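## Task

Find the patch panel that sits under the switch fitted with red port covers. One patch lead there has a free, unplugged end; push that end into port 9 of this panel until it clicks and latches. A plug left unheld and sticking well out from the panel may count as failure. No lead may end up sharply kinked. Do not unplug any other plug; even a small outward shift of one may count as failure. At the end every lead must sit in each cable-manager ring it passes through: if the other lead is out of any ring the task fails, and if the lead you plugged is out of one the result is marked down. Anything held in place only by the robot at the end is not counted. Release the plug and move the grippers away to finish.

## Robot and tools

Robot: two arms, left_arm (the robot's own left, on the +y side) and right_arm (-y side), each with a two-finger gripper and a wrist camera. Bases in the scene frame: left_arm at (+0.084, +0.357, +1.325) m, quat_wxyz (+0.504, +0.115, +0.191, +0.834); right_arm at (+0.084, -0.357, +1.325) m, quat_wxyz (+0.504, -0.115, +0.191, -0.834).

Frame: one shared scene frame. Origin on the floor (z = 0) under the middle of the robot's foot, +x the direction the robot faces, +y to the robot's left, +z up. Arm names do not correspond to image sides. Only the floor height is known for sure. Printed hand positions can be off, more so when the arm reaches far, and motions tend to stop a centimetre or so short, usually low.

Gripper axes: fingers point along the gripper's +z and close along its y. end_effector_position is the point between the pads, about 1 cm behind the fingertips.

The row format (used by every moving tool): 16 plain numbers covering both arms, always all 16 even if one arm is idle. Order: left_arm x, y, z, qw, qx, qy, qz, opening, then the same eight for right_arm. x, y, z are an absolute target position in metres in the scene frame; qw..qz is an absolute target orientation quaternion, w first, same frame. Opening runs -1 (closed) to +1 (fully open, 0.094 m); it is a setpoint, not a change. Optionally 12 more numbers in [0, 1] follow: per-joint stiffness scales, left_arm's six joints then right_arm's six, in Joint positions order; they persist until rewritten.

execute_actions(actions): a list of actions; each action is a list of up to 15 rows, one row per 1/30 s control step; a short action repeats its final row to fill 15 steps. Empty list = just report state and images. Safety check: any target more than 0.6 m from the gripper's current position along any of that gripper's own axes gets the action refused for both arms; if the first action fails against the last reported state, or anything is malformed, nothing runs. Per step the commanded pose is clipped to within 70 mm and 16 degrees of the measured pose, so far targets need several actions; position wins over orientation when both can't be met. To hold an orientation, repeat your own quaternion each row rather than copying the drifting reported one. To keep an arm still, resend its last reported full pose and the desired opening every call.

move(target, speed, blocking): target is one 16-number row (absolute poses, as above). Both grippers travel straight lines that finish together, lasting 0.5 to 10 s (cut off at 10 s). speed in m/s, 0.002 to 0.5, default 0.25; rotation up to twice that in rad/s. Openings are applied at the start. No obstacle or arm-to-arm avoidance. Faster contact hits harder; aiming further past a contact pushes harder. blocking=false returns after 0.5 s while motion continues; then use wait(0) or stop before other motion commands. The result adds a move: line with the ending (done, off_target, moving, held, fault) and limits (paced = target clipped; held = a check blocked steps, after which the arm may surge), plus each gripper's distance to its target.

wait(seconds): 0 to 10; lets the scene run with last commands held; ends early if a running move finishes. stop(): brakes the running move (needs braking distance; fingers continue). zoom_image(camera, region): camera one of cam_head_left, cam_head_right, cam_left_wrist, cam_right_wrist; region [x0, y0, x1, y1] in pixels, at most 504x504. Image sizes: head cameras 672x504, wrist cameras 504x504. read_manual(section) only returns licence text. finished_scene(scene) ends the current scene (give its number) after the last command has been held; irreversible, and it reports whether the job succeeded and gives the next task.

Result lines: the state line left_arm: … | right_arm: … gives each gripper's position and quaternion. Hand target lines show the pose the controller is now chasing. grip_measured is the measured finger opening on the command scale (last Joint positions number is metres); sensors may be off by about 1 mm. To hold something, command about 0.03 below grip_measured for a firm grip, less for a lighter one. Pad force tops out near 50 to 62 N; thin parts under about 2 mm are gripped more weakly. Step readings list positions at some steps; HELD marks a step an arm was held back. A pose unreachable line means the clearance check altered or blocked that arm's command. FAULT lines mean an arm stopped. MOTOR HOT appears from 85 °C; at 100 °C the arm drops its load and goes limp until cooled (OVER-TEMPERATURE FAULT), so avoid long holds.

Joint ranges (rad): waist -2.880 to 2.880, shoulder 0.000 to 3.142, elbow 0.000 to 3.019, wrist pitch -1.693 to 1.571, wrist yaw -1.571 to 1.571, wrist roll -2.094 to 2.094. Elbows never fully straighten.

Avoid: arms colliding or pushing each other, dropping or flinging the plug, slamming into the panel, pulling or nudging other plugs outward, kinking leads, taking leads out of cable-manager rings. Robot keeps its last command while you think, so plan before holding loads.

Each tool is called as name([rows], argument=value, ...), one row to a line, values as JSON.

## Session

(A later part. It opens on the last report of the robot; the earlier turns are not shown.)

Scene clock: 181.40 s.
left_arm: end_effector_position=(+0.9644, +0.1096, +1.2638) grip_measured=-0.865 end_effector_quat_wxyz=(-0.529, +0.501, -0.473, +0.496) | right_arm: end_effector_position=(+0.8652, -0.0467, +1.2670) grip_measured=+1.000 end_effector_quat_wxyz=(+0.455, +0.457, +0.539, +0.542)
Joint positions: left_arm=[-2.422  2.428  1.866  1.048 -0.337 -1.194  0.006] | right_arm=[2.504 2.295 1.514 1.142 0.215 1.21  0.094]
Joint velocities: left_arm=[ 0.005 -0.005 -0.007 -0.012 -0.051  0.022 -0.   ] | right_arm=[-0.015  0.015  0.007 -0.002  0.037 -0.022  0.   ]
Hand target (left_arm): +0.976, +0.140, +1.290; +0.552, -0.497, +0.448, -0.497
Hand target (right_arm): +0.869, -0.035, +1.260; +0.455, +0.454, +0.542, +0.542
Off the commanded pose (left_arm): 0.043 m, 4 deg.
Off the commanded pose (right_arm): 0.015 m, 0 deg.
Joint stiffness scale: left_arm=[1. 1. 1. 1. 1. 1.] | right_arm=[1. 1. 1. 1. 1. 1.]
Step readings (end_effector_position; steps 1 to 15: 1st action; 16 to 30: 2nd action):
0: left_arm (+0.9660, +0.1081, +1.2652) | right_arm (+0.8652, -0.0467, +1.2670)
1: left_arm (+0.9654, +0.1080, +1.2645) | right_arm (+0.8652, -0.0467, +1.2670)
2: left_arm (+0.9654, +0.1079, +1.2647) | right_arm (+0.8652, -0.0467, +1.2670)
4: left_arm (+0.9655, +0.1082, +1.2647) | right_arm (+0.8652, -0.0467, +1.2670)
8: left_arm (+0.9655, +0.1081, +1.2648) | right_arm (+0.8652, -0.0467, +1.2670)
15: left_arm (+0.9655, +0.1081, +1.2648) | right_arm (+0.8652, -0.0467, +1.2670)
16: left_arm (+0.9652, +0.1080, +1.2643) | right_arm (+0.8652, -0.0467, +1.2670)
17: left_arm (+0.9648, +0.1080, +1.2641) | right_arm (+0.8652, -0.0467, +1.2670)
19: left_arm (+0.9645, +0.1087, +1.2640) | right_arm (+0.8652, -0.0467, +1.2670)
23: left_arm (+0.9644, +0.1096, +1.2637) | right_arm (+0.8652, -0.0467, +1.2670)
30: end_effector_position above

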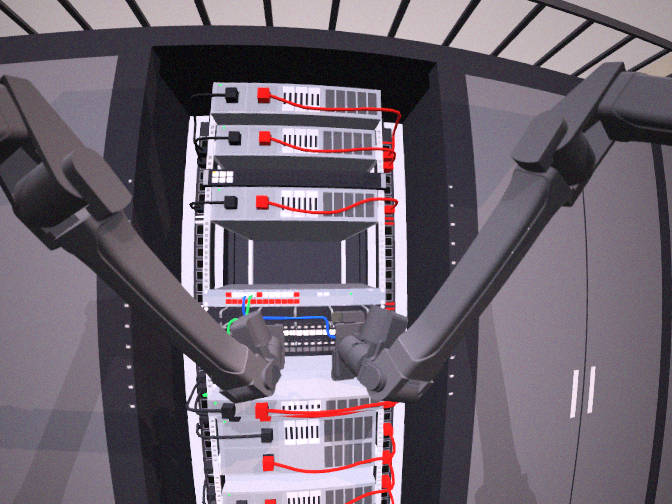

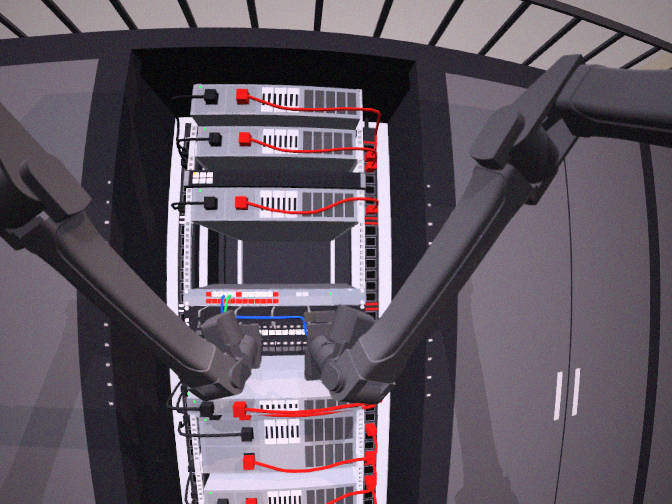

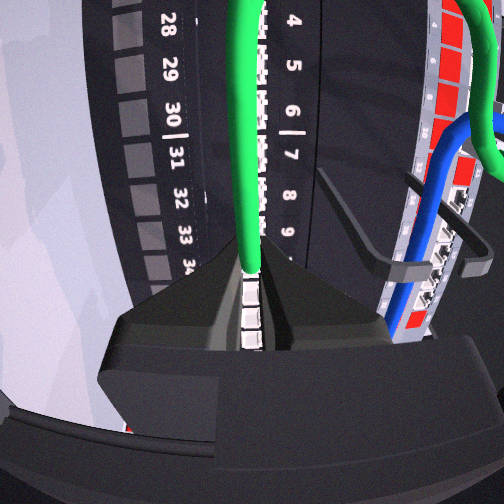

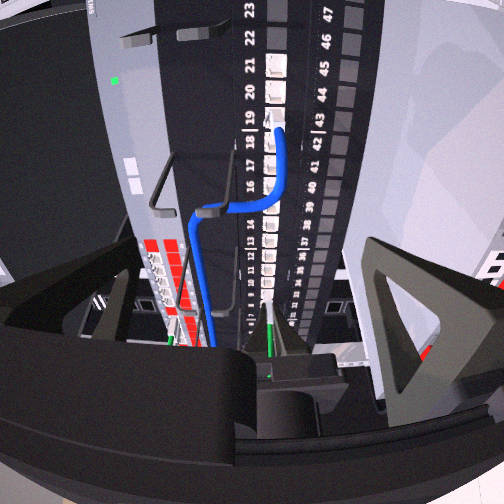

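execute_actions([
  [[0.982,0.142,1.290,0.5523,-0.4971,0.4477,-0.4973,-0.89,0.87,-0.035,1.26,0.4545,0.4545,0.5415,0.5415,1]],
  [[0.988,0.142,1.289,0.5523,-0.4971,0.4477,-0.4973,-0.89,0.87,-0.035,1.26,0.4545,0.4545,0.5415,0.5415,1]],
  [[0.993,0.142,1.289,0.5523,-0.4971,0.4477,-0.4973,-0.89,0.87,-0.035,1.26,0.4545,0.4545,0.5415,0.5415,1]],
  [[0.997,0.142,1.289,0.5523,-0.4971,0.4477,-0.4973,-0.89,0.87,-0.035,1.26,0.4545,0.4545,0.5415,0.5415,1]],
])

zoom_image(camera="cam_right_wrist", region=[235,260,305,330])

Scene clock: 183.63 s.
left_arm: end_effector_position=(+0.9656, +0.1100, +1.2645) grip_measured=-0.865 end_effector_quat_wxyz=(-0.528, +0.498, -0.474, +0.498) | right_arm: end_effector_position=(+0.8652, -0.0467, +1.2670) grip_measured=+1.000 end_effector_quat_wxyz=(+0.455, +0.457, +0.539, +0.542)
Joint positions: left_arm=[-2.42   2.428  1.868  1.047 -0.327 -1.194  0.006] | right_arm=[2.504 2.295 1.514 1.142 0.215 1.21  0.094]
Joint velocities: left_arm=[-0.005 -0.005  0.002 -0.017  0.051  0.022 -0.   ] | right_arm=[ 0.015  0.005  0.007 -0.022 -0.022  0.007  0.   ]
Hand target (left_arm): +0.992, +0.144, +1.290; +0.552, -0.497, +0.448, -0.497
Hand target (right_arm): +0.869, -0.035, +1.260; +0.455, +0.454, +0.542, +0.542
Off the commanded pose (left_arm): 0.051 m, 4 deg.
Off the commanded pose (right_arm): 0.015 m, 0 deg.
Joint stiffness scale: left_arm=[1. 1. 1. 1. 1. 1.] | right_arm=[1. 1. 1. 1. 1. 1.]
Step readings (end_effector_position; steps 1 to 15: 1st action; 16 to 30: 2nd action; 31 to 45: 3rd action; 46 to 60: 4th action):
0: left_arm (+0.9644, +0.1096, +1.2638) | right_arm (+0.8652, -0.0467, +1.2670)
1: left_arm (+0.9644, +0.1095, +1.2639) | right_arm (+0.8652, -0.0467, +1.2670)
2: left_arm (+0.9645, +0.1096, +1.2638) | right_arm (+0.8652, -0.0467, +1.2670)
4: left_arm (+0.9646, +0.1096, +1.2638) | right_arm (+0.8652, -0.0467, +1.2670)
8: left_arm (+0.9646, +0.1096, +1.2638) | right_arm (+0.8652, -0.0467, +1.2670)
15: left_arm (+0.9646, +0.1096, +1.2638) | right_arm (+0.8652, -0.0467, +1.2670)
16: left_arm (+0.9646, +0.1098, +1.2638) | right_arm (+0.8652, -0.0467, +1.2670)
17: left_arm (+0.9646, +0.1096, +1.2638) | right_arm (+0.8652, -0.0467, +1.2670)
19: left_arm (+0.9647, +0.1098, +1.2638) | right_arm (+0.8652, -0.0467, +1.2670)
23: left_arm (+0.9647, +0.1098, +1.2638) | right_arm (+0.8652, -0.0467, +1.2670)
30: left_arm (+0.9647, +0.1098, +1.2638) | right_arm (+0.8652, -0.0467, +1.2670)
31: left_arm (+0.9647, +0.1097, +1.2638) | right_arm (+0.8652, -0.0467, +1.2670)
32: left_arm (+0.9648, +0.1098, +1.2638) | right_arm (+0.8652, -0.0467, +1.2670)
34: left_arm (+0.9648, +0.1097, +1.2639) | right_arm (+0.8652, -0.0467, +1.2670)
38: left_arm (+0.9648, +0.1097, +1.2639) | right_arm (+0.8652, -0.0467, +1.2670)
45: left_arm (+0.9648, +0.1097, +1.2639) | right_arm (+0.8652, -0.0467, +1.2670)
46: left_arm (+0.9653, +0.1101, +1.2644) | right_arm (+0.8652, -0.0467, +1.2670)
47: left_arm (+0.9656, +0.1101, +1.2646) | right_arm (+0.8652, -0.0467, +1.2670)
49: left_arm (+0.9656, +0.1100, +1.2645) | right_arm (+0.8652, -0.0467, +1.2670)
53: left_arm (+0.9656, +0.1100, +1.2645) | right_arm (+0.8652, -0.0467, +1.2670)
60: end_effector_position above

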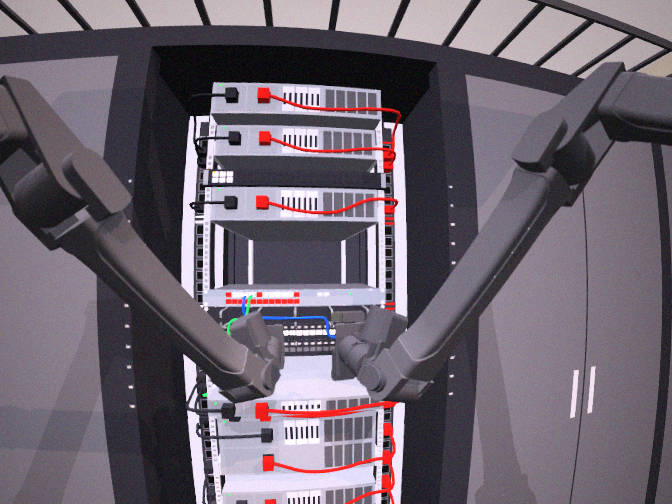

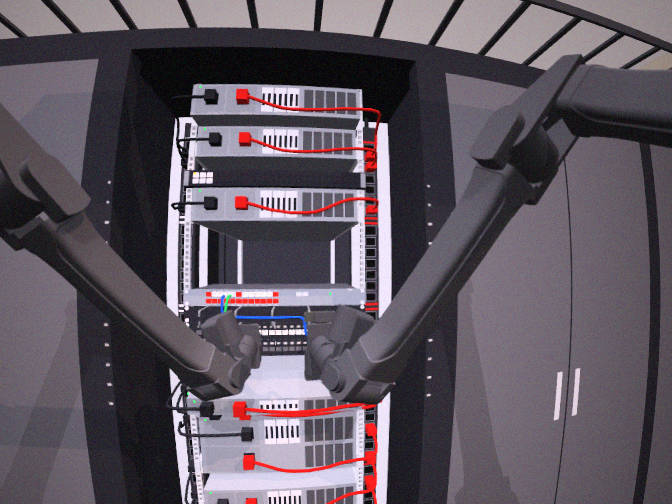

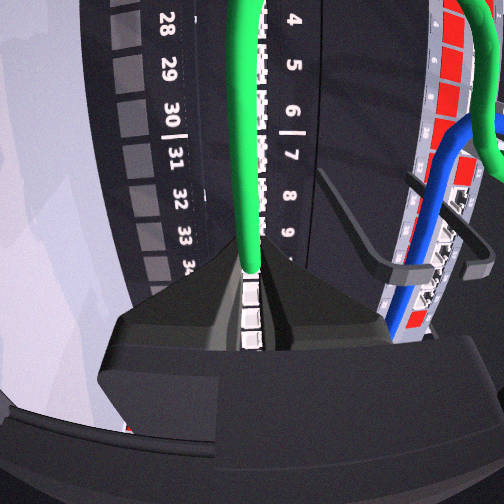

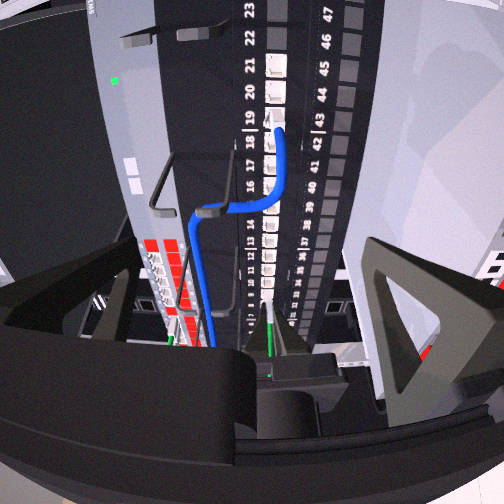

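Region (235, 260, 305, 330) of cam_right_wrist's 504x504 image, scaled by 7.200, with more detail than that image has.

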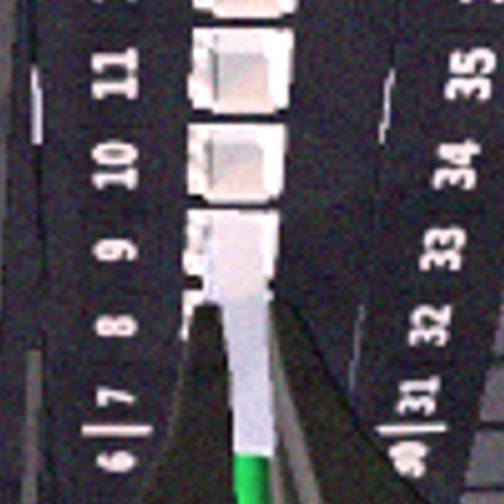

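execute_actions([
  [[1.000,0.143,1.288,0.5523,-0.4971,0.4477,-0.4973,-0.89,0.87,-0.035,1.26,0.4545,0.4545,0.5415,0.5415,1]],
  [[1.003,0.144,1.288,0.5523,-0.4971,0.4477,-0.4973,-0.89,0.87,-0.035,1.26,0.4545,0.4545,0.5415,0.5415,1]],
  [[1.006,0.145,1.288,0.5523,-0.4971,0.4477,-0.4973,-0.89,0.87,-0.035,1.26,0.4545,0.4545,0.5415,0.5415,1]],
  [[1.009,0.146,1.288,0.5523,-0.4971,0.4477,-0.4973,-0.89,0.87,-0.035,1.26,0.4545,0.4545,0.5415,0.5415,1]],
])

zoom_image(camera="cam_right_wrist", region=[235,260,305,330])

Scene clock: 185.87 s.
left_arm: end_effector_position=(+0.9669, +0.1099, +1.2645) grip_measured=-0.865 end_effector_quat_wxyz=(-0.528, +0.497, -0.475, +0.499) | right_arm: end_effector_position=(+0.8652, -0.0467, +1.2670) grip_measured=+1.000 end_effector_quat_wxyz=(+0.455, +0.457, +0.539, +0.542)
Joint positions: left_arm=[-2.419  2.429  1.873  1.043 -0.324 -1.194  0.006] | right_arm=[2.504 2.295 1.514 1.142 0.215 1.21  0.094]
Joint velocities: left_arm=[-0.015 -0.005  0.002 -0.002 -0.007 -0.007  0.   ] | right_arm=[-0.015 -0.015 -0.002  0.002 -0.037 -0.007  0.   ]
Hand target (left_arm): +1.000, +0.149, +1.291; +0.552, -0.497, +0.448, -0.497
Hand target (right_arm): +0.869, -0.035, +1.260; +0.455, +0.454, +0.542, +0.542
Off the commanded pose (left_arm): 0.060 m, 4 deg.
Off the commanded pose (right_arm): 0.015 m, 0 deg.
Joint stiffness scale: left_arm=[1. 1. 1. 1. 1. 1.] | right_arm=[1. 1. 1. 1. 1. 1.]
Step readings (end_effector_position; steps 1 to 15: 1st action; 16 to 30: 2nd action; 31 to 45: 3rd action; 46 to 60: 4th action):
0: left_arm (+0.9656, +0.1100, +1.2645) | right_arm (+0.8652, -0.0467, +1.2670)
1: left_arm (+0.9658, +0.1099, +1.2648) | right_arm (+0.8652, -0.0467, +1.2670)
2: left_arm (+0.9663, +0.1098, +1.2646) | right_arm (+0.8652, -0.0467, +1.2670)
4: left_arm (+0.9667, +0.1101, +1.2648) | right_arm (+0.8652, -0.0467, +1.2670)
8: left_arm (+0.9667, +0.1101, +1.2648) | right_arm (+0.8652, -0.0467, +1.2670)
15: left_arm (+0.9667, +0.1101, +1.2648) | right_arm (+0.8652, -0.0467, +1.2670)
16: left_arm (+0.9667, +0.1100, +1.2647) | right_arm (+0.8652, -0.0467, +1.2670)
17: left_arm (+0.9667, +0.1100, +1.2647) | right_arm (+0.8652, -0.0467, +1.2670)
19: left_arm (+0.9667, +0.1100, +1.2647) | right_arm (+0.8652, -0.0467, +1.2670)
23: left_arm (+0.9667, +0.1100, +1.2647) | right_arm (+0.8652, -0.0467, +1.2670)
30: left_arm (+0.9667, +0.1100, +1.2647) | right_arm (+0.8652, -0.0467, +1.2670)
31: left_arm (+0.9669, +0.1099, +1.2647) | right_arm (+0.8652, -0.0467, +1.2670)
32: left_arm (+0.9669, +0.1099, +1.2647) | right_arm (+0.8652, -0.0467, +1.2670)
34: left_arm (+0.9669, +0.1099, +1.2647) | right_arm (+0.8652, -0.0467, +1.2670)
38: left_arm (+0.9669, +0.1099, +1.2647) | right_arm (+0.8652, -0.0467, +1.2670)
45: left_arm (+0.9669, +0.1099, +1.2647) | right_arm (+0.8652, -0.0467, +1.2670)
46: left_arm (+0.9670, +0.1099, +1.2648) | right_arm (+0.8652, -0.0467, +1.2670)
47: left_arm (+0.9669, +0.1099, +1.2645) | right_arm (+0.8652, -0.0467, +1.2670)
49: left_arm (+0.9669, +0.1099, +1.2645) | right_arm (+0.8652, -0.0467, +1.2670)
53: left_arm (+0.9669, +0.1099, +1.2645) | right_arm (+0.8652, -0.0467, +1.2670)
60: end_effector_position above

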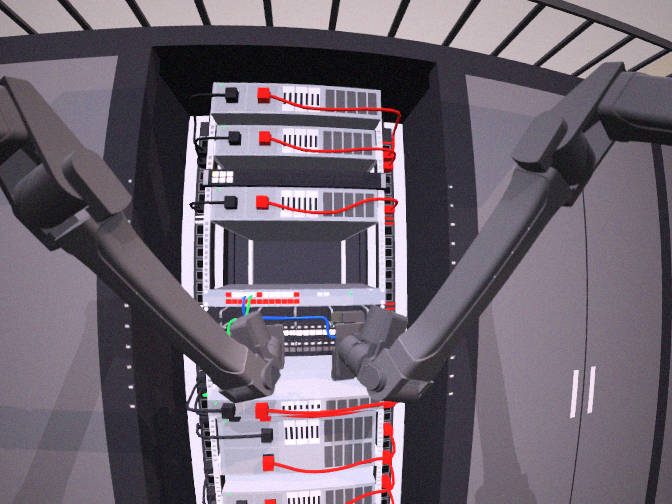

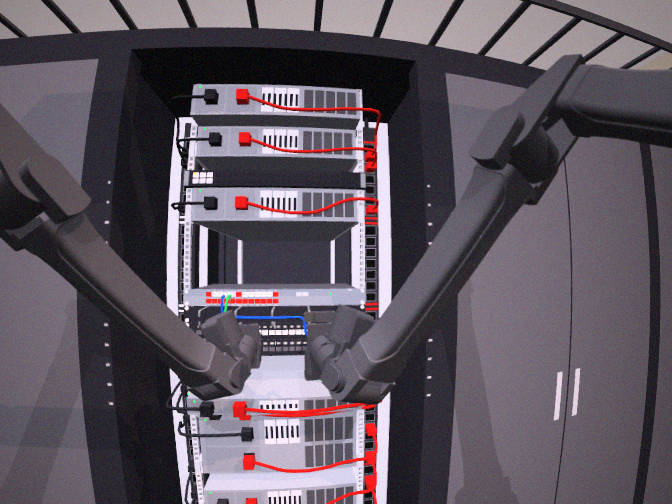

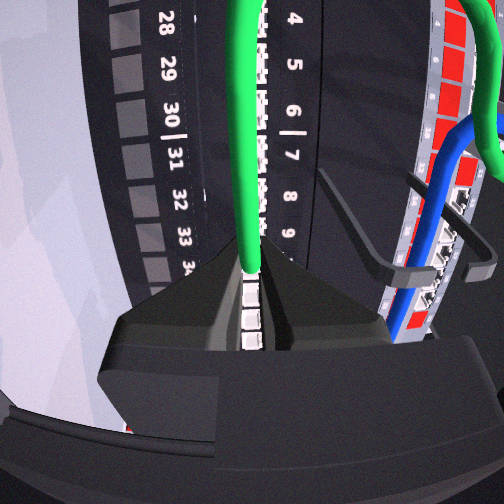

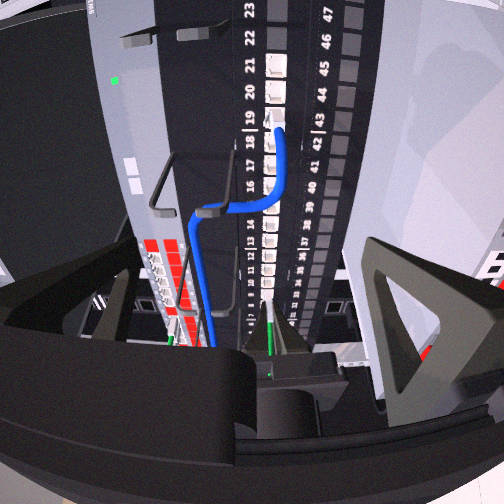

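Region (235, 260, 305, 330) of cam_right_wrist's 504x504 image, scaled by 7.200, with more detail than that image has.

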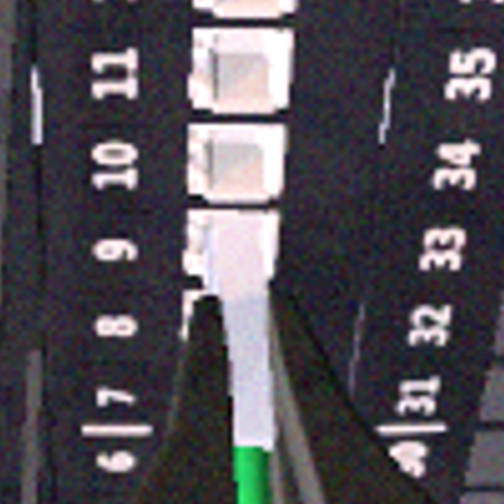

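execute_actions([
  [[1.005,0.146,1.287,0.5588,-0.5032,0.4412,-0.4905,-0.89,0.87,-0.035,1.26,0.4545,0.4545,0.5415,0.5415,1]],
  [[1.008,0.146,1.285,0.5588,-0.5032,0.4412,-0.4905,-0.89,0.87,-0.035,1.26,0.4545,0.4545,0.5415,0.5415,1]],
  [[1.011,0.146,1.284,0.5588,-0.5032,0.4412,-0.4905,-0.89,0.87,-0.035,1.26,0.4545,0.4545,0.5415,0.5415,1]],
])

zoom_image(camera="cam_right_wrist", region=[235,260,305,330])

Scene clock: 187.63 s.
left_arm: end_effector_position=(+0.9675, +0.1110, +1.2637) grip_measured=-0.865 end_effector_quat_wxyz=(-0.531, +0.502, -0.471, +0.494) | right_arm: end_effector_position=(+0.8652, -0.0467, +1.2670) grip_measured=+1.000 end_effector_quat_wxyz=(+0.455, +0.457, +0.539, +0.542)
Joint positions: left_arm=[-2.42   2.433  1.88   1.043 -0.342 -1.194  0.006] | right_arm=[2.504 2.295 1.514 1.142 0.215 1.21  0.094]
Joint velocities: left_arm=[ 0.024 -0.005  0.007  0.007  0.066  0.051  0.   ] | right_arm=[-0.024 -0.015 -0.007 -0.007  0.007 -0.007  0.   ]
Hand target (left_arm): +1.001, +0.150, +1.287; +0.558, -0.503, +0.441, -0.490
Hand target (right_arm): +0.869, -0.035, +1.260; +0.455, +0.454, +0.542, +0.542
Off the commanded pose (left_arm): 0.059 m, 5 deg.
Off the commanded pose (right_arm): 0.015 m, 0 deg.
Joint stiffness scale: left_arm=[1. 1. 1. 1. 1. 1.] | right_arm=[1. 1. 1. 1. 1. 1.]
Step readings (end_effector_position; steps 1 to 15: 1st action; 16 to 30: 2nd action; 31 to 45: 3rd action):
0: left_arm (+0.9669, +0.1099, +1.2645) | right_arm (+0.8652, -0.0467, +1.2670)
1: left_arm (+0.9671, +0.1107, +1.2644) | right_arm (+0.8652, -0.0467, +1.2670)
2: left_arm (+0.9673, +0.1114, +1.2639) | right_arm (+0.8652, -0.0467, +1.2670)
4: left_arm (+0.9673, +0.1112, +1.2639) | right_arm (+0.8652, -0.0467, +1.2670)
8: left_arm (+0.9673, +0.1112, +1.2639) | right_arm (+0.8652, -0.0467, +1.2670)
15: left_arm (+0.9673, +0.1112, +1.2639) | right_arm (+0.8652, -0.0467, +1.2670)
16: left_arm (+0.9674, +0.1112, +1.2640) | right_arm (+0.8652, -0.0467, +1.2670)
17: left_arm (+0.9674, +0.1112, +1.2637) | right_arm (+0.8652, -0.0467, +1.2670)
19: left_arm (+0.9673, +0.1110, +1.2637) | right_arm (+0.8652, -0.0467, +1.2670)
23: left_arm (+0.9673, +0.1110, +1.2637) | right_arm (+0.8652, -0.0467, +1.2670)
30: left_arm (+0.9673, +0.1110, +1.2637) | right_arm (+0.8652, -0.0467, +1.2670)
31: left_arm (+0.9675, +0.1110, +1.2638) | right_arm (+0.8652, -0.0467, +1.2670)
32: left_arm (+0.9676, +0.1112, +1.2637) | right_arm (+0.8652, -0.0467, +1.2670)
34: left_arm (+0.9675, +0.1110, +1.2637) | right_arm (+0.8652, -0.0467, +1.2670)
38: left_arm (+0.9675, +0.1110, +1.2637) | right_arm (+0.8652, -0.0467, +1.2670)
45: end_effector_position above

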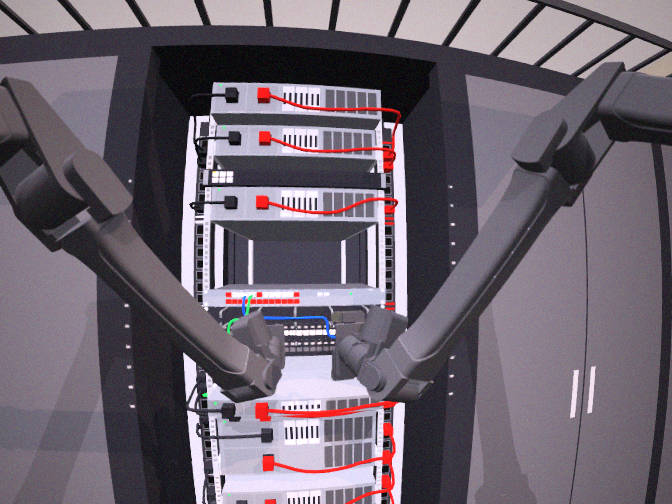

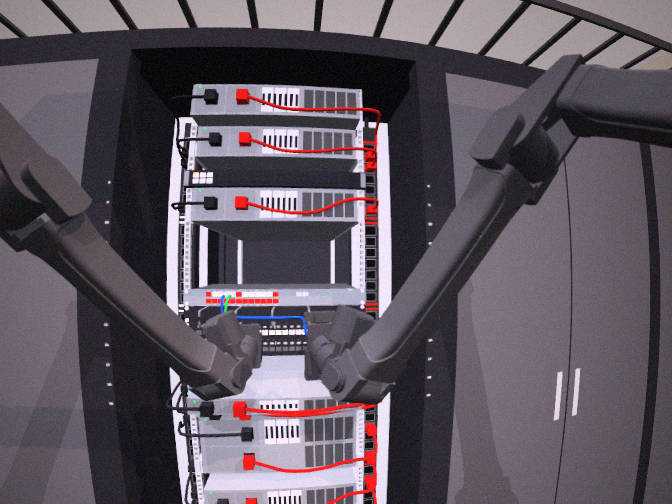

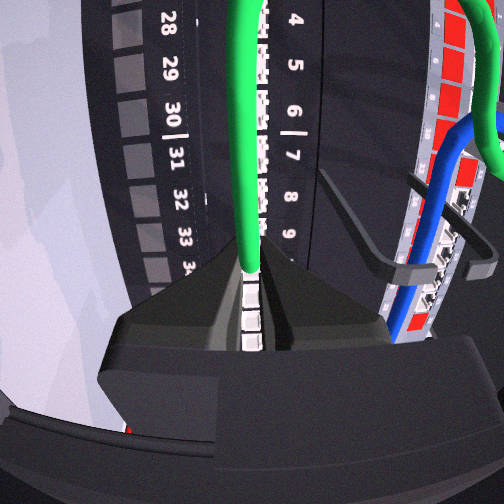

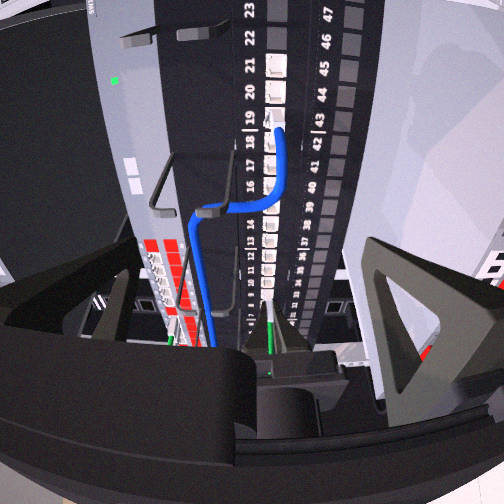

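Region (235, 260, 305, 330) of cam_right_wrist's 504x504 image, scaled by 7.200, with more detail than that image has.

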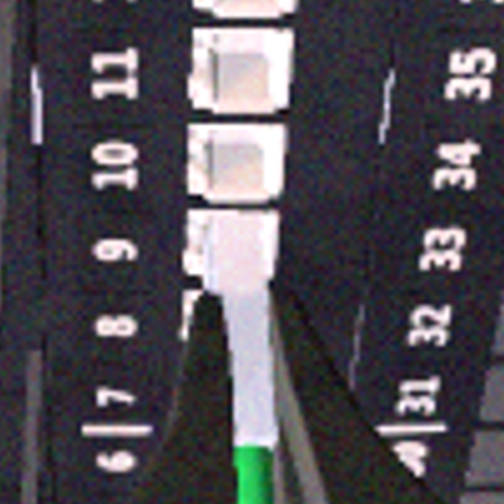

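execute_actions([
  [[1.011,0.142,1.284,0.5523,-0.4971,0.4477,-0.4973,-0.878,0.87,-0.035,1.26,0.4545,0.4545,0.5415,0.5415,1]],
  [[1.011,0.138,1.284,0.548,-0.493,0.452,-0.502,-0.878,0.87,-0.035,1.26,0.4545,0.4545,0.5415,0.5415,1]],
  [[1.013,0.138,1.284,0.548,-0.493,0.452,-0.502,-0.878,0.87,-0.035,1.26,0.4545,0.4545,0.5415,0.5415,1]],
])

zoom_image(camera="cam_right_wrist", region=[235,260,305,330])

Scene clock: 189.87 s.
left_arm: end_effector_position=(+0.9675, +0.1092, +1.2644) grip_measured=-0.865 end_effector_quat_wxyz=(-0.529, +0.499, -0.473, +0.498) | right_arm: end_effector_position=(+0.8652, -0.0467, +1.2670) grip_measured=+1.000 end_effector_quat_wxyz=(+0.455, +0.457, +0.539, +0.542)
Joint positions: left_arm=[-2.42   2.434  1.88   1.044 -0.33  -1.194  0.006] | right_arm=[2.504 2.295 1.514 1.142 0.215 1.21  0.094]
Joint velocities: left_arm=[-0.015 -0.005  0.002  0.007 -0.022  0.037  0.001] | right_arm=[ 0.005 -0.015 -0.002  0.002  0.007 -0.007  0.   ]
Hand target (left_arm): +1.002, +0.142, +1.287; +0.548, -0.493, +0.452, -0.502
Hand target (right_arm): +0.869, -0.035, +1.260; +0.455, +0.454, +0.542, +0.542
Off the commanded pose (left_arm): 0.057 m, 3 deg.
Off the commanded pose (right_arm): 0.015 m, 0 deg.
Joint stiffness scale: left_arm=[1. 1. 1. 1. 1. 1.] | right_arm=[1. 1. 1. 1. 1. 1.]
Step readings (end_effector_position; steps 1 to 15: 1st action; 16 to 30: 2nd action; 31 to 45: 3rd action):
0: left_arm (+0.9675, +0.1110, +1.2637) | right_arm (+0.8652, -0.0467, +1.2670)
1: left_arm (+0.9675, +0.1104, +1.2640) | right_arm (+0.8652, -0.0467, +1.2670)
2: left_arm (+0.9675, +0.1099, +1.2643) | right_arm (+0.8652, -0.0467, +1.2670)
4: left_arm (+0.9674, +0.1099, +1.2640) | right_arm (+0.8652, -0.0467, +1.2670)
8: left_arm (+0.9674, +0.1099, +1.2640) | right_arm (+0.8652, -0.0467, +1.2670)
15: left_arm (+0.9674, +0.1099, +1.2640) | right_arm (+0.8652, -0.0467, +1.2670)
16: left_arm (+0.9675, +0.1095, +1.2642) | right_arm (+0.8652, -0.0467, +1.2670)
17: left_arm (+0.9675, +0.1092, +1.2644) | right_arm (+0.8652, -0.0467, +1.2670)
19: left_arm (+0.9675, +0.1092, +1.2644) | right_arm (+0.8652, -0.0467, +1.2670)
23: left_arm (+0.9675, +0.1092, +1.2644) | right_arm (+0.8652, -0.0467, +1.2670)
30: left_arm (+0.9675, +0.1092, +1.2644) | right_arm (+0.8652, -0.0467, +1.2670)
31: left_arm (+0.9675, +0.1092, +1.2644) | right_arm (+0.8652, -0.0467, +1.2670)
32: left_arm (+0.9675, +0.1092, +1.2644) | right_arm (+0.8652, -0.0467, +1.2670)
34: left_arm (+0.9675, +0.1092, +1.2644) | right_arm (+0.8652, -0.0467, +1.2670)
38: left_arm (+0.9675, +0.1092, +1.2644) | right_arm (+0.8652, -0.0467, +1.2670)
45: end_effector_position above

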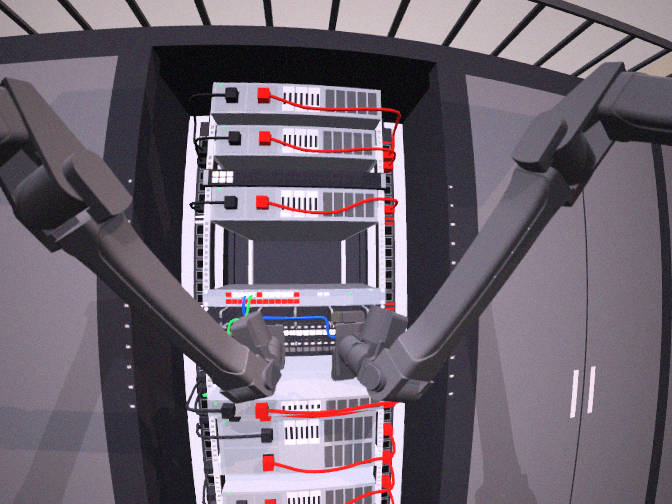

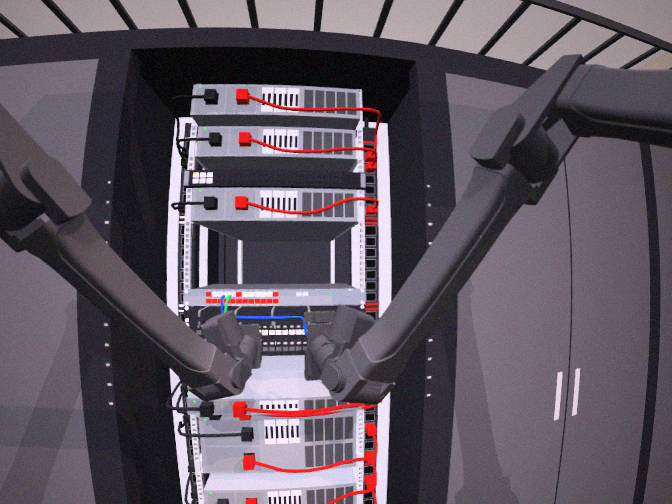

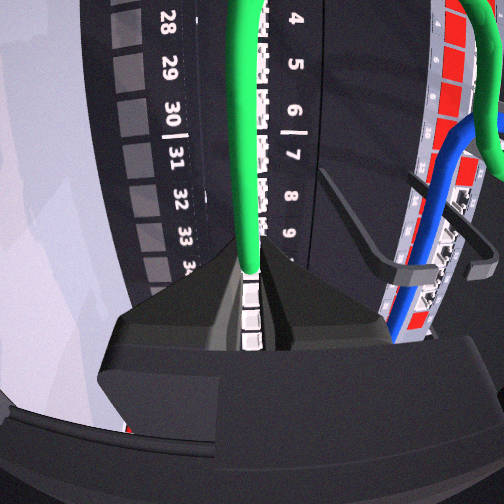

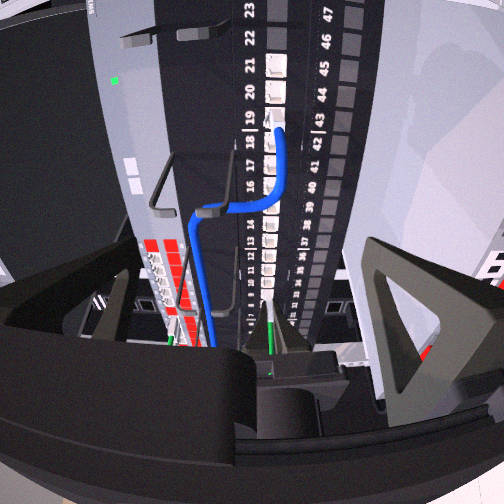

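Region (235, 260, 305, 330) of cam_right_wrist's 504x504 image, scaled by 7.200, with more detail than that image has.

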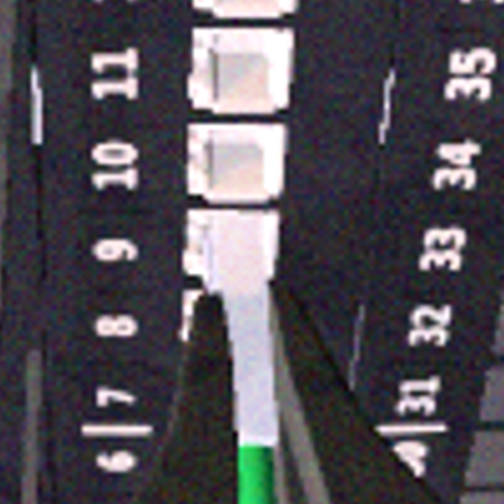

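execute_actions([
  [[1.013,0.138,1.284,0.548,-0.493,0.452,-0.502,-0.885,0.87,-0.035,1.26,0.4545,0.4545,0.5415,0.5415,1,1,1,1,1,0.2,0.2,1,1,1,1,1,1]],
  [[1.013,0.138,1.288,0.548,-0.493,0.452,-0.502,-0.885,0.87,-0.035,1.26,0.4545,0.4545,0.5415,0.5415,1,1,1,1,1,0.1,0.1,1,1,1,1,1,1]],
  [[1.016,0.138,1.292,0.548,-0.493,0.452,-0.502,-0.885,0.87,-0.035,1.26,0.4545,0.4545,0.5415,0.5415,1,1,1,1,1,0.1,0.1,1,1,1,1,1,1]],
  [[1.016,0.138,1.282,0.548,-0.493,0.452,-0.502,-0.885,0.87,-0.035,1.26,0.4545,0.4545,0.5415,0.5415,1,1,1,1,1,0.1,0.1,1,1,1,1,1,1]],
])

zoom_image(camera="cam_right_wrist", region=[235,260,305,330])

Scene clock: 192.33 s.
left_arm: end_effector_position=(+0.9677, +0.1108, +1.2637) grip_measured=-0.865 end_effector_quat_wxyz=(-0.531, +0.502, -0.471, +0.495) | right_arm: end_effector_position=(+0.8652, -0.0467, +1.2670) grip_measured=+1.000 end_effector_quat_wxyz=(+0.455, +0.457, +0.539, +0.542)
Joint positions: left_arm=[-2.42   2.435  1.882  1.044 -0.341 -1.194  0.006] | right_arm=[2.504 2.295 1.514 1.142 0.215 1.21  0.094]
Joint velocities: left_arm=[-0.024  0.005 -0.012 -0.032  0.037  0.037  0.001] | right_arm=[ 0.015 -0.005 -0.022 -0.022 -0.037 -0.022  0.   ]
Hand target (left_arm): +1.004, +0.143, +1.286; +0.548, -0.493, +0.452, -0.502
Hand target (right_arm): +0.869, -0.035, +1.260; +0.455, +0.454, +0.542, +0.542
Off the commanded pose (left_arm): 0.058 m, 3 deg.
Off the commanded pose (right_arm): 0.015 m, 0 deg.
Joint stiffness scale: left_arm=[1.  1.  1.  1.  0.1 0.1] | right_arm=[1. 1. 1. 1. 1. 1.]
Step readings (end_effector_position; steps 1 to 15: 1st action; 16 to 30: 2nd action; 31 to 45: 3rd action; 46 to 60: 4th action):
0: left_arm (+0.9675, +0.1092, +1.2644) | right_arm (+0.8652, -0.0467, +1.2670)
1: left_arm (+0.9675, +0.1093, +1.2644) | right_arm (+0.8652, -0.0467, +1.2670)
2: left_arm (+0.9675, +0.1095, +1.2643) | right_arm (+0.8652, -0.0467, +1.2670)
4: left_arm (+0.9674, +0.1099, +1.2641) | right_arm (+0.8652, -0.0467, +1.2670)
8: left_arm (+0.9674, +0.1102, +1.2640) | right_arm (+0.8652, -0.0467, +1.2670)
15: left_arm (+0.9674, +0.1102, +1.2640) | right_arm (+0.8652, -0.0467, +1.2670)
16: left_arm (+0.9674, +0.1103, +1.2640) | right_arm (+0.8652, -0.0467, +1.2670)
17: left_arm (+0.9674, +0.1103, +1.2640) | right_arm (+0.8652, -0.0467, +1.2670)
19: left_arm (+0.9674, +0.1104, +1.2640) | right_arm (+0.8652, -0.0467, +1.2670)
23: left_arm (+0.9674, +0.1104, +1.2640) | right_arm (+0.8652, -0.0467, +1.2670)
30: left_arm (+0.9674, +0.1104, +1.2640) | right_arm (+0.8652, -0.0467, +1.2670)
31: left_arm (+0.9674, +0.1104, +1.2640) | right_arm (+0.8652, -0.0467, +1.2670)
32: left_arm (+0.9674, +0.1104, +1.2640) | right_arm (+0.8652, -0.0467, +1.2670)
34: left_arm (+0.9674, +0.1104, +1.2640) | right_arm (+0.8652, -0.0467, +1.2670)
38: left_arm (+0.9674, +0.1104, +1.2640) | right_arm (+0.8652, -0.0467, +1.2670)
45: left_arm (+0.9674, +0.1104, +1.2640) | right_arm (+0.8652, -0.0467, +1.2670)
46: left_arm (+0.9675, +0.1104, +1.2640) | right_arm (+0.8652, -0.0467, +1.2670)
47: left_arm (+0.9676, +0.1106, +1.2636) | right_arm (+0.8652, -0.0467, +1.2670)
49: left_arm (+0.9677, +0.1108, +1.2637) | right_arm (+0.8652, -0.0467, +1.2670)
53: left_arm (+0.9677, +0.1108, +1.2637) | right_arm (+0.8652, -0.0467, +1.2670)
60: end_effector_position above

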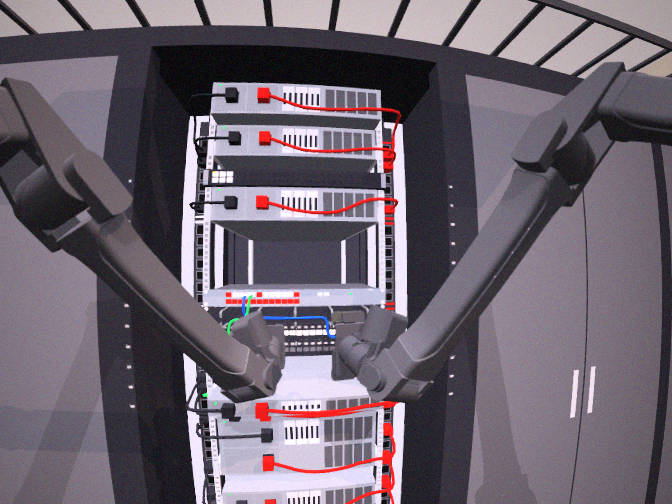

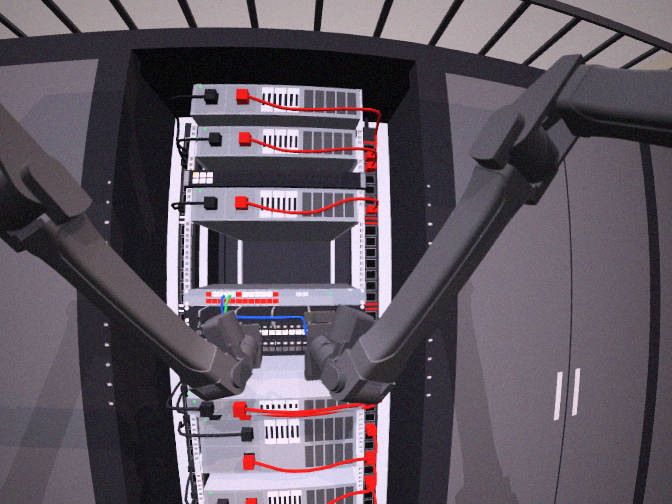

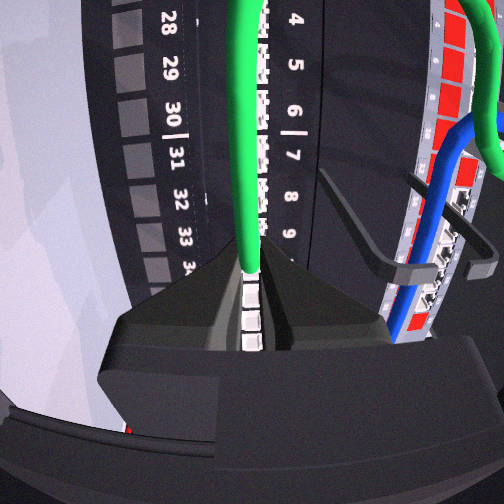

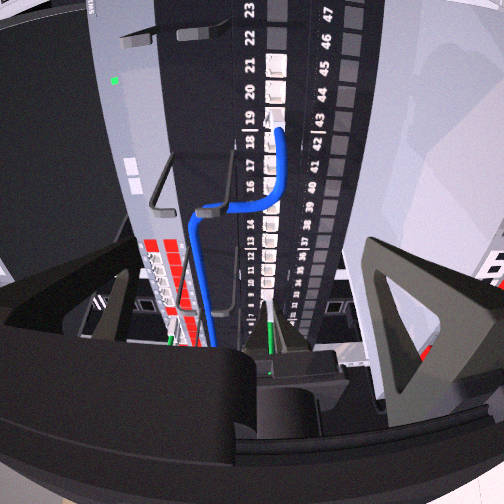

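Region (235, 260, 305, 330) of cam_right_wrist's 504x504 image, scaled by 7.200, with more detail than that image has.

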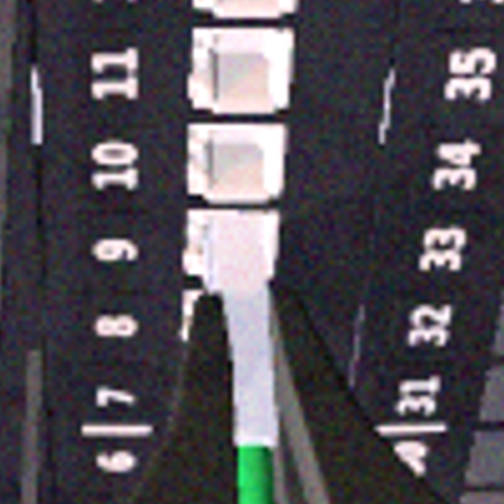

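execute_actions([
  [[0.985,0.141,1.290,0.5545,-0.4991,0.4455,-0.495,-0.89,0.87,-0.035,1.26,0.4545,0.4545,0.5415,0.5415,1,1,1,1,1,1,1,1,1,1,1,1,1]],
  [[0.976,0.142,1.292,0.5545,-0.4991,0.4455,-0.495,-0.89,0.87,-0.035,1.26,0.4545,0.4545,0.5415,0.5415,1]],
  [[0.974,0.142,1.294,0.5545,-0.4991,0.4455,-0.495,-0.89,0.87,-0.035,1.26,0.4545,0.4545,0.5415,0.5415,1]],
])

zoom_image(camera="cam_right_wrist", region=[235,260,305,330])

Scene clock: 194.30 s.
left_arm: end_effector_position=(+0.9624, +0.1126, +1.2628) grip_measured=-0.865 end_effector_quat_wxyz=(-0.531, +0.502, -0.473, +0.492) | right_arm: end_effector_position=(+0.8652, -0.0467, +1.2670) grip_measured=+1.000 end_effector_quat_wxyz=(+0.455, +0.457, +0.539, +0.542)
Joint positions: left_arm=[-2.42   2.424  1.855  1.055 -0.343 -1.191  0.006] | right_arm=[2.504 2.295 1.514 1.142 0.215 1.21  0.094]
Joint velocities: left_arm=[-0.024  0.005  0.007  0.002 -0.022 -0.066 -0.   ] | right_arm=[-0.015 -0.005  0.007 -0.007 -0.037  0.022  0.   ]
Hand target (left_arm): +0.974, +0.141, +1.293; +0.554, -0.499, +0.446, -0.495
Hand target (right_arm): +0.869, -0.035, +1.260; +0.455, +0.454, +0.542, +0.542
Off the commanded pose (left_arm): 0.044 m, 4 deg.
Off the commanded pose (right_arm): 0.015 m, 0 deg.
Joint stiffness scale: left_arm=[1. 1. 1. 1. 1. 1.] | right_arm=[1. 1. 1. 1. 1. 1.]
Step readings (end_effector_position; steps 1 to 15: 1st action; 16 to 30: 2nd action; 31 to 45: 3rd action):
0: left_arm (+0.9677, +0.1108, +1.2637) | right_arm (+0.8652, -0.0467, +1.2670)
1: left_arm (+0.9671, +0.1106, +1.2640) | right_arm (+0.8652, -0.0467, +1.2670)
2: left_arm (+0.9671, +0.1102, +1.2642) | right_arm (+0.8652, -0.0467, +1.2670)
4: left_arm (+0.9671, +0.1101, +1.2643) | right_arm (+0.8652, -0.0467, +1.2670)
8: left_arm (+0.9671, +0.1101, +1.2643) | right_arm (+0.8652, -0.0467, +1.2670)
15: left_arm (+0.9671, +0.1102, +1.2642) | right_arm (+0.8652, -0.0467, +1.2670)
16: left_arm (+0.9662, +0.1100, +1.2630) | right_arm (+0.8652, -0.0467, +1.2670)
17: left_arm (+0.9659, +0.1100, +1.2633) | right_arm (+0.8652, -0.0467, +1.2670)
19: left_arm (+0.9654, +0.1103, +1.2634) | right_arm (+0.8652, -0.0467, +1.2670)
23: left_arm (+0.9651, +0.1104, +1.2635) | right_arm (+0.8652, -0.0467, +1.2670)
30: left_arm (+0.9650, +0.1103, +1.2633) | right_arm (+0.8652, -0.0467, +1.2670)
31: left_arm (+0.9648, +0.1103, +1.2631) | right_arm (+0.8652, -0.0467, +1.2670)
32: left_arm (+0.9644, +0.1105, +1.2632) | right_arm (+0.8652, -0.0467, +1.2670)
34: left_arm (+0.9636, +0.1107, +1.2630) | right_arm (+0.8652, -0.0467, +1.2670)
38: left_arm (+0.9629, +0.1108, +1.2627) | right_arm (+0.8652, -0.0467, +1.2670)
45: end_effector_position above

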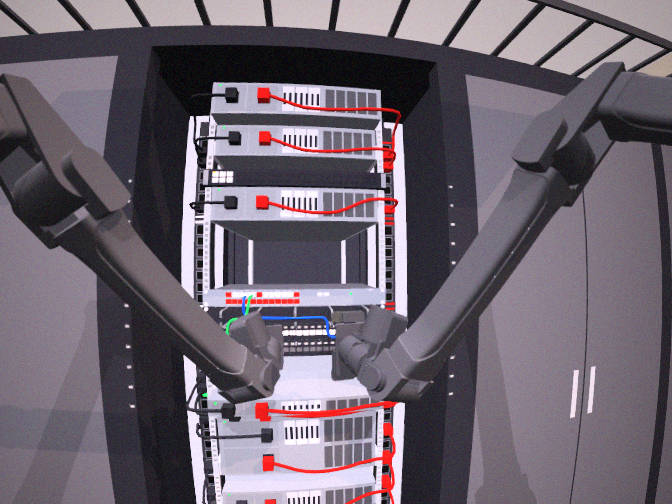

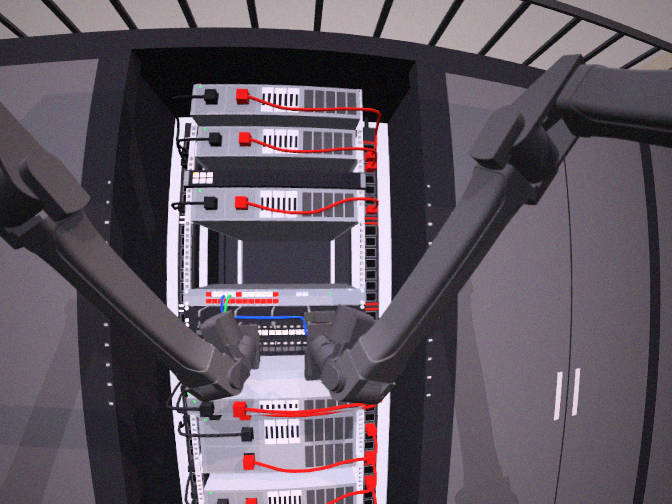

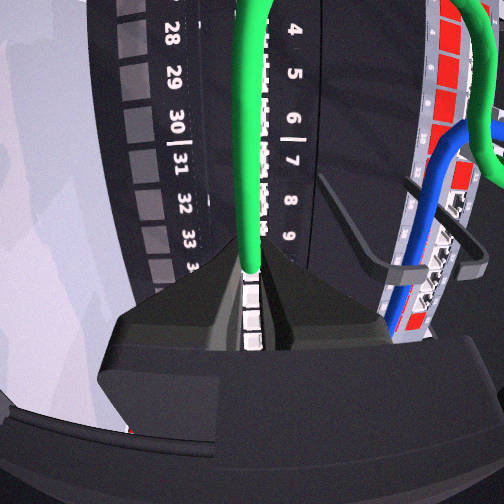

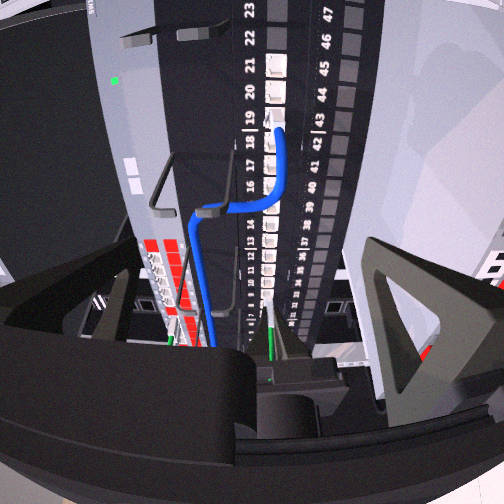

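Region (235, 260, 305, 330) of cam_right_wrist's 504x504 image, scaled by 7.200, with more detail than that image has.

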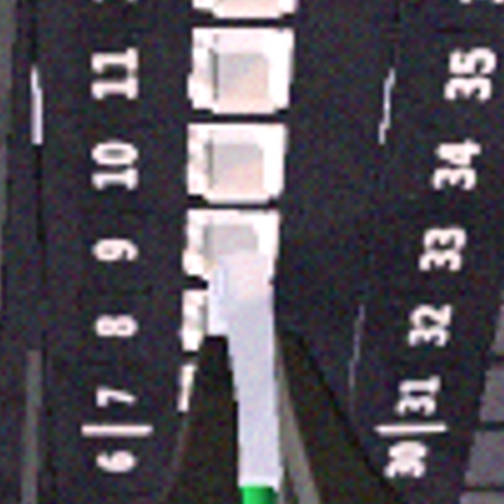

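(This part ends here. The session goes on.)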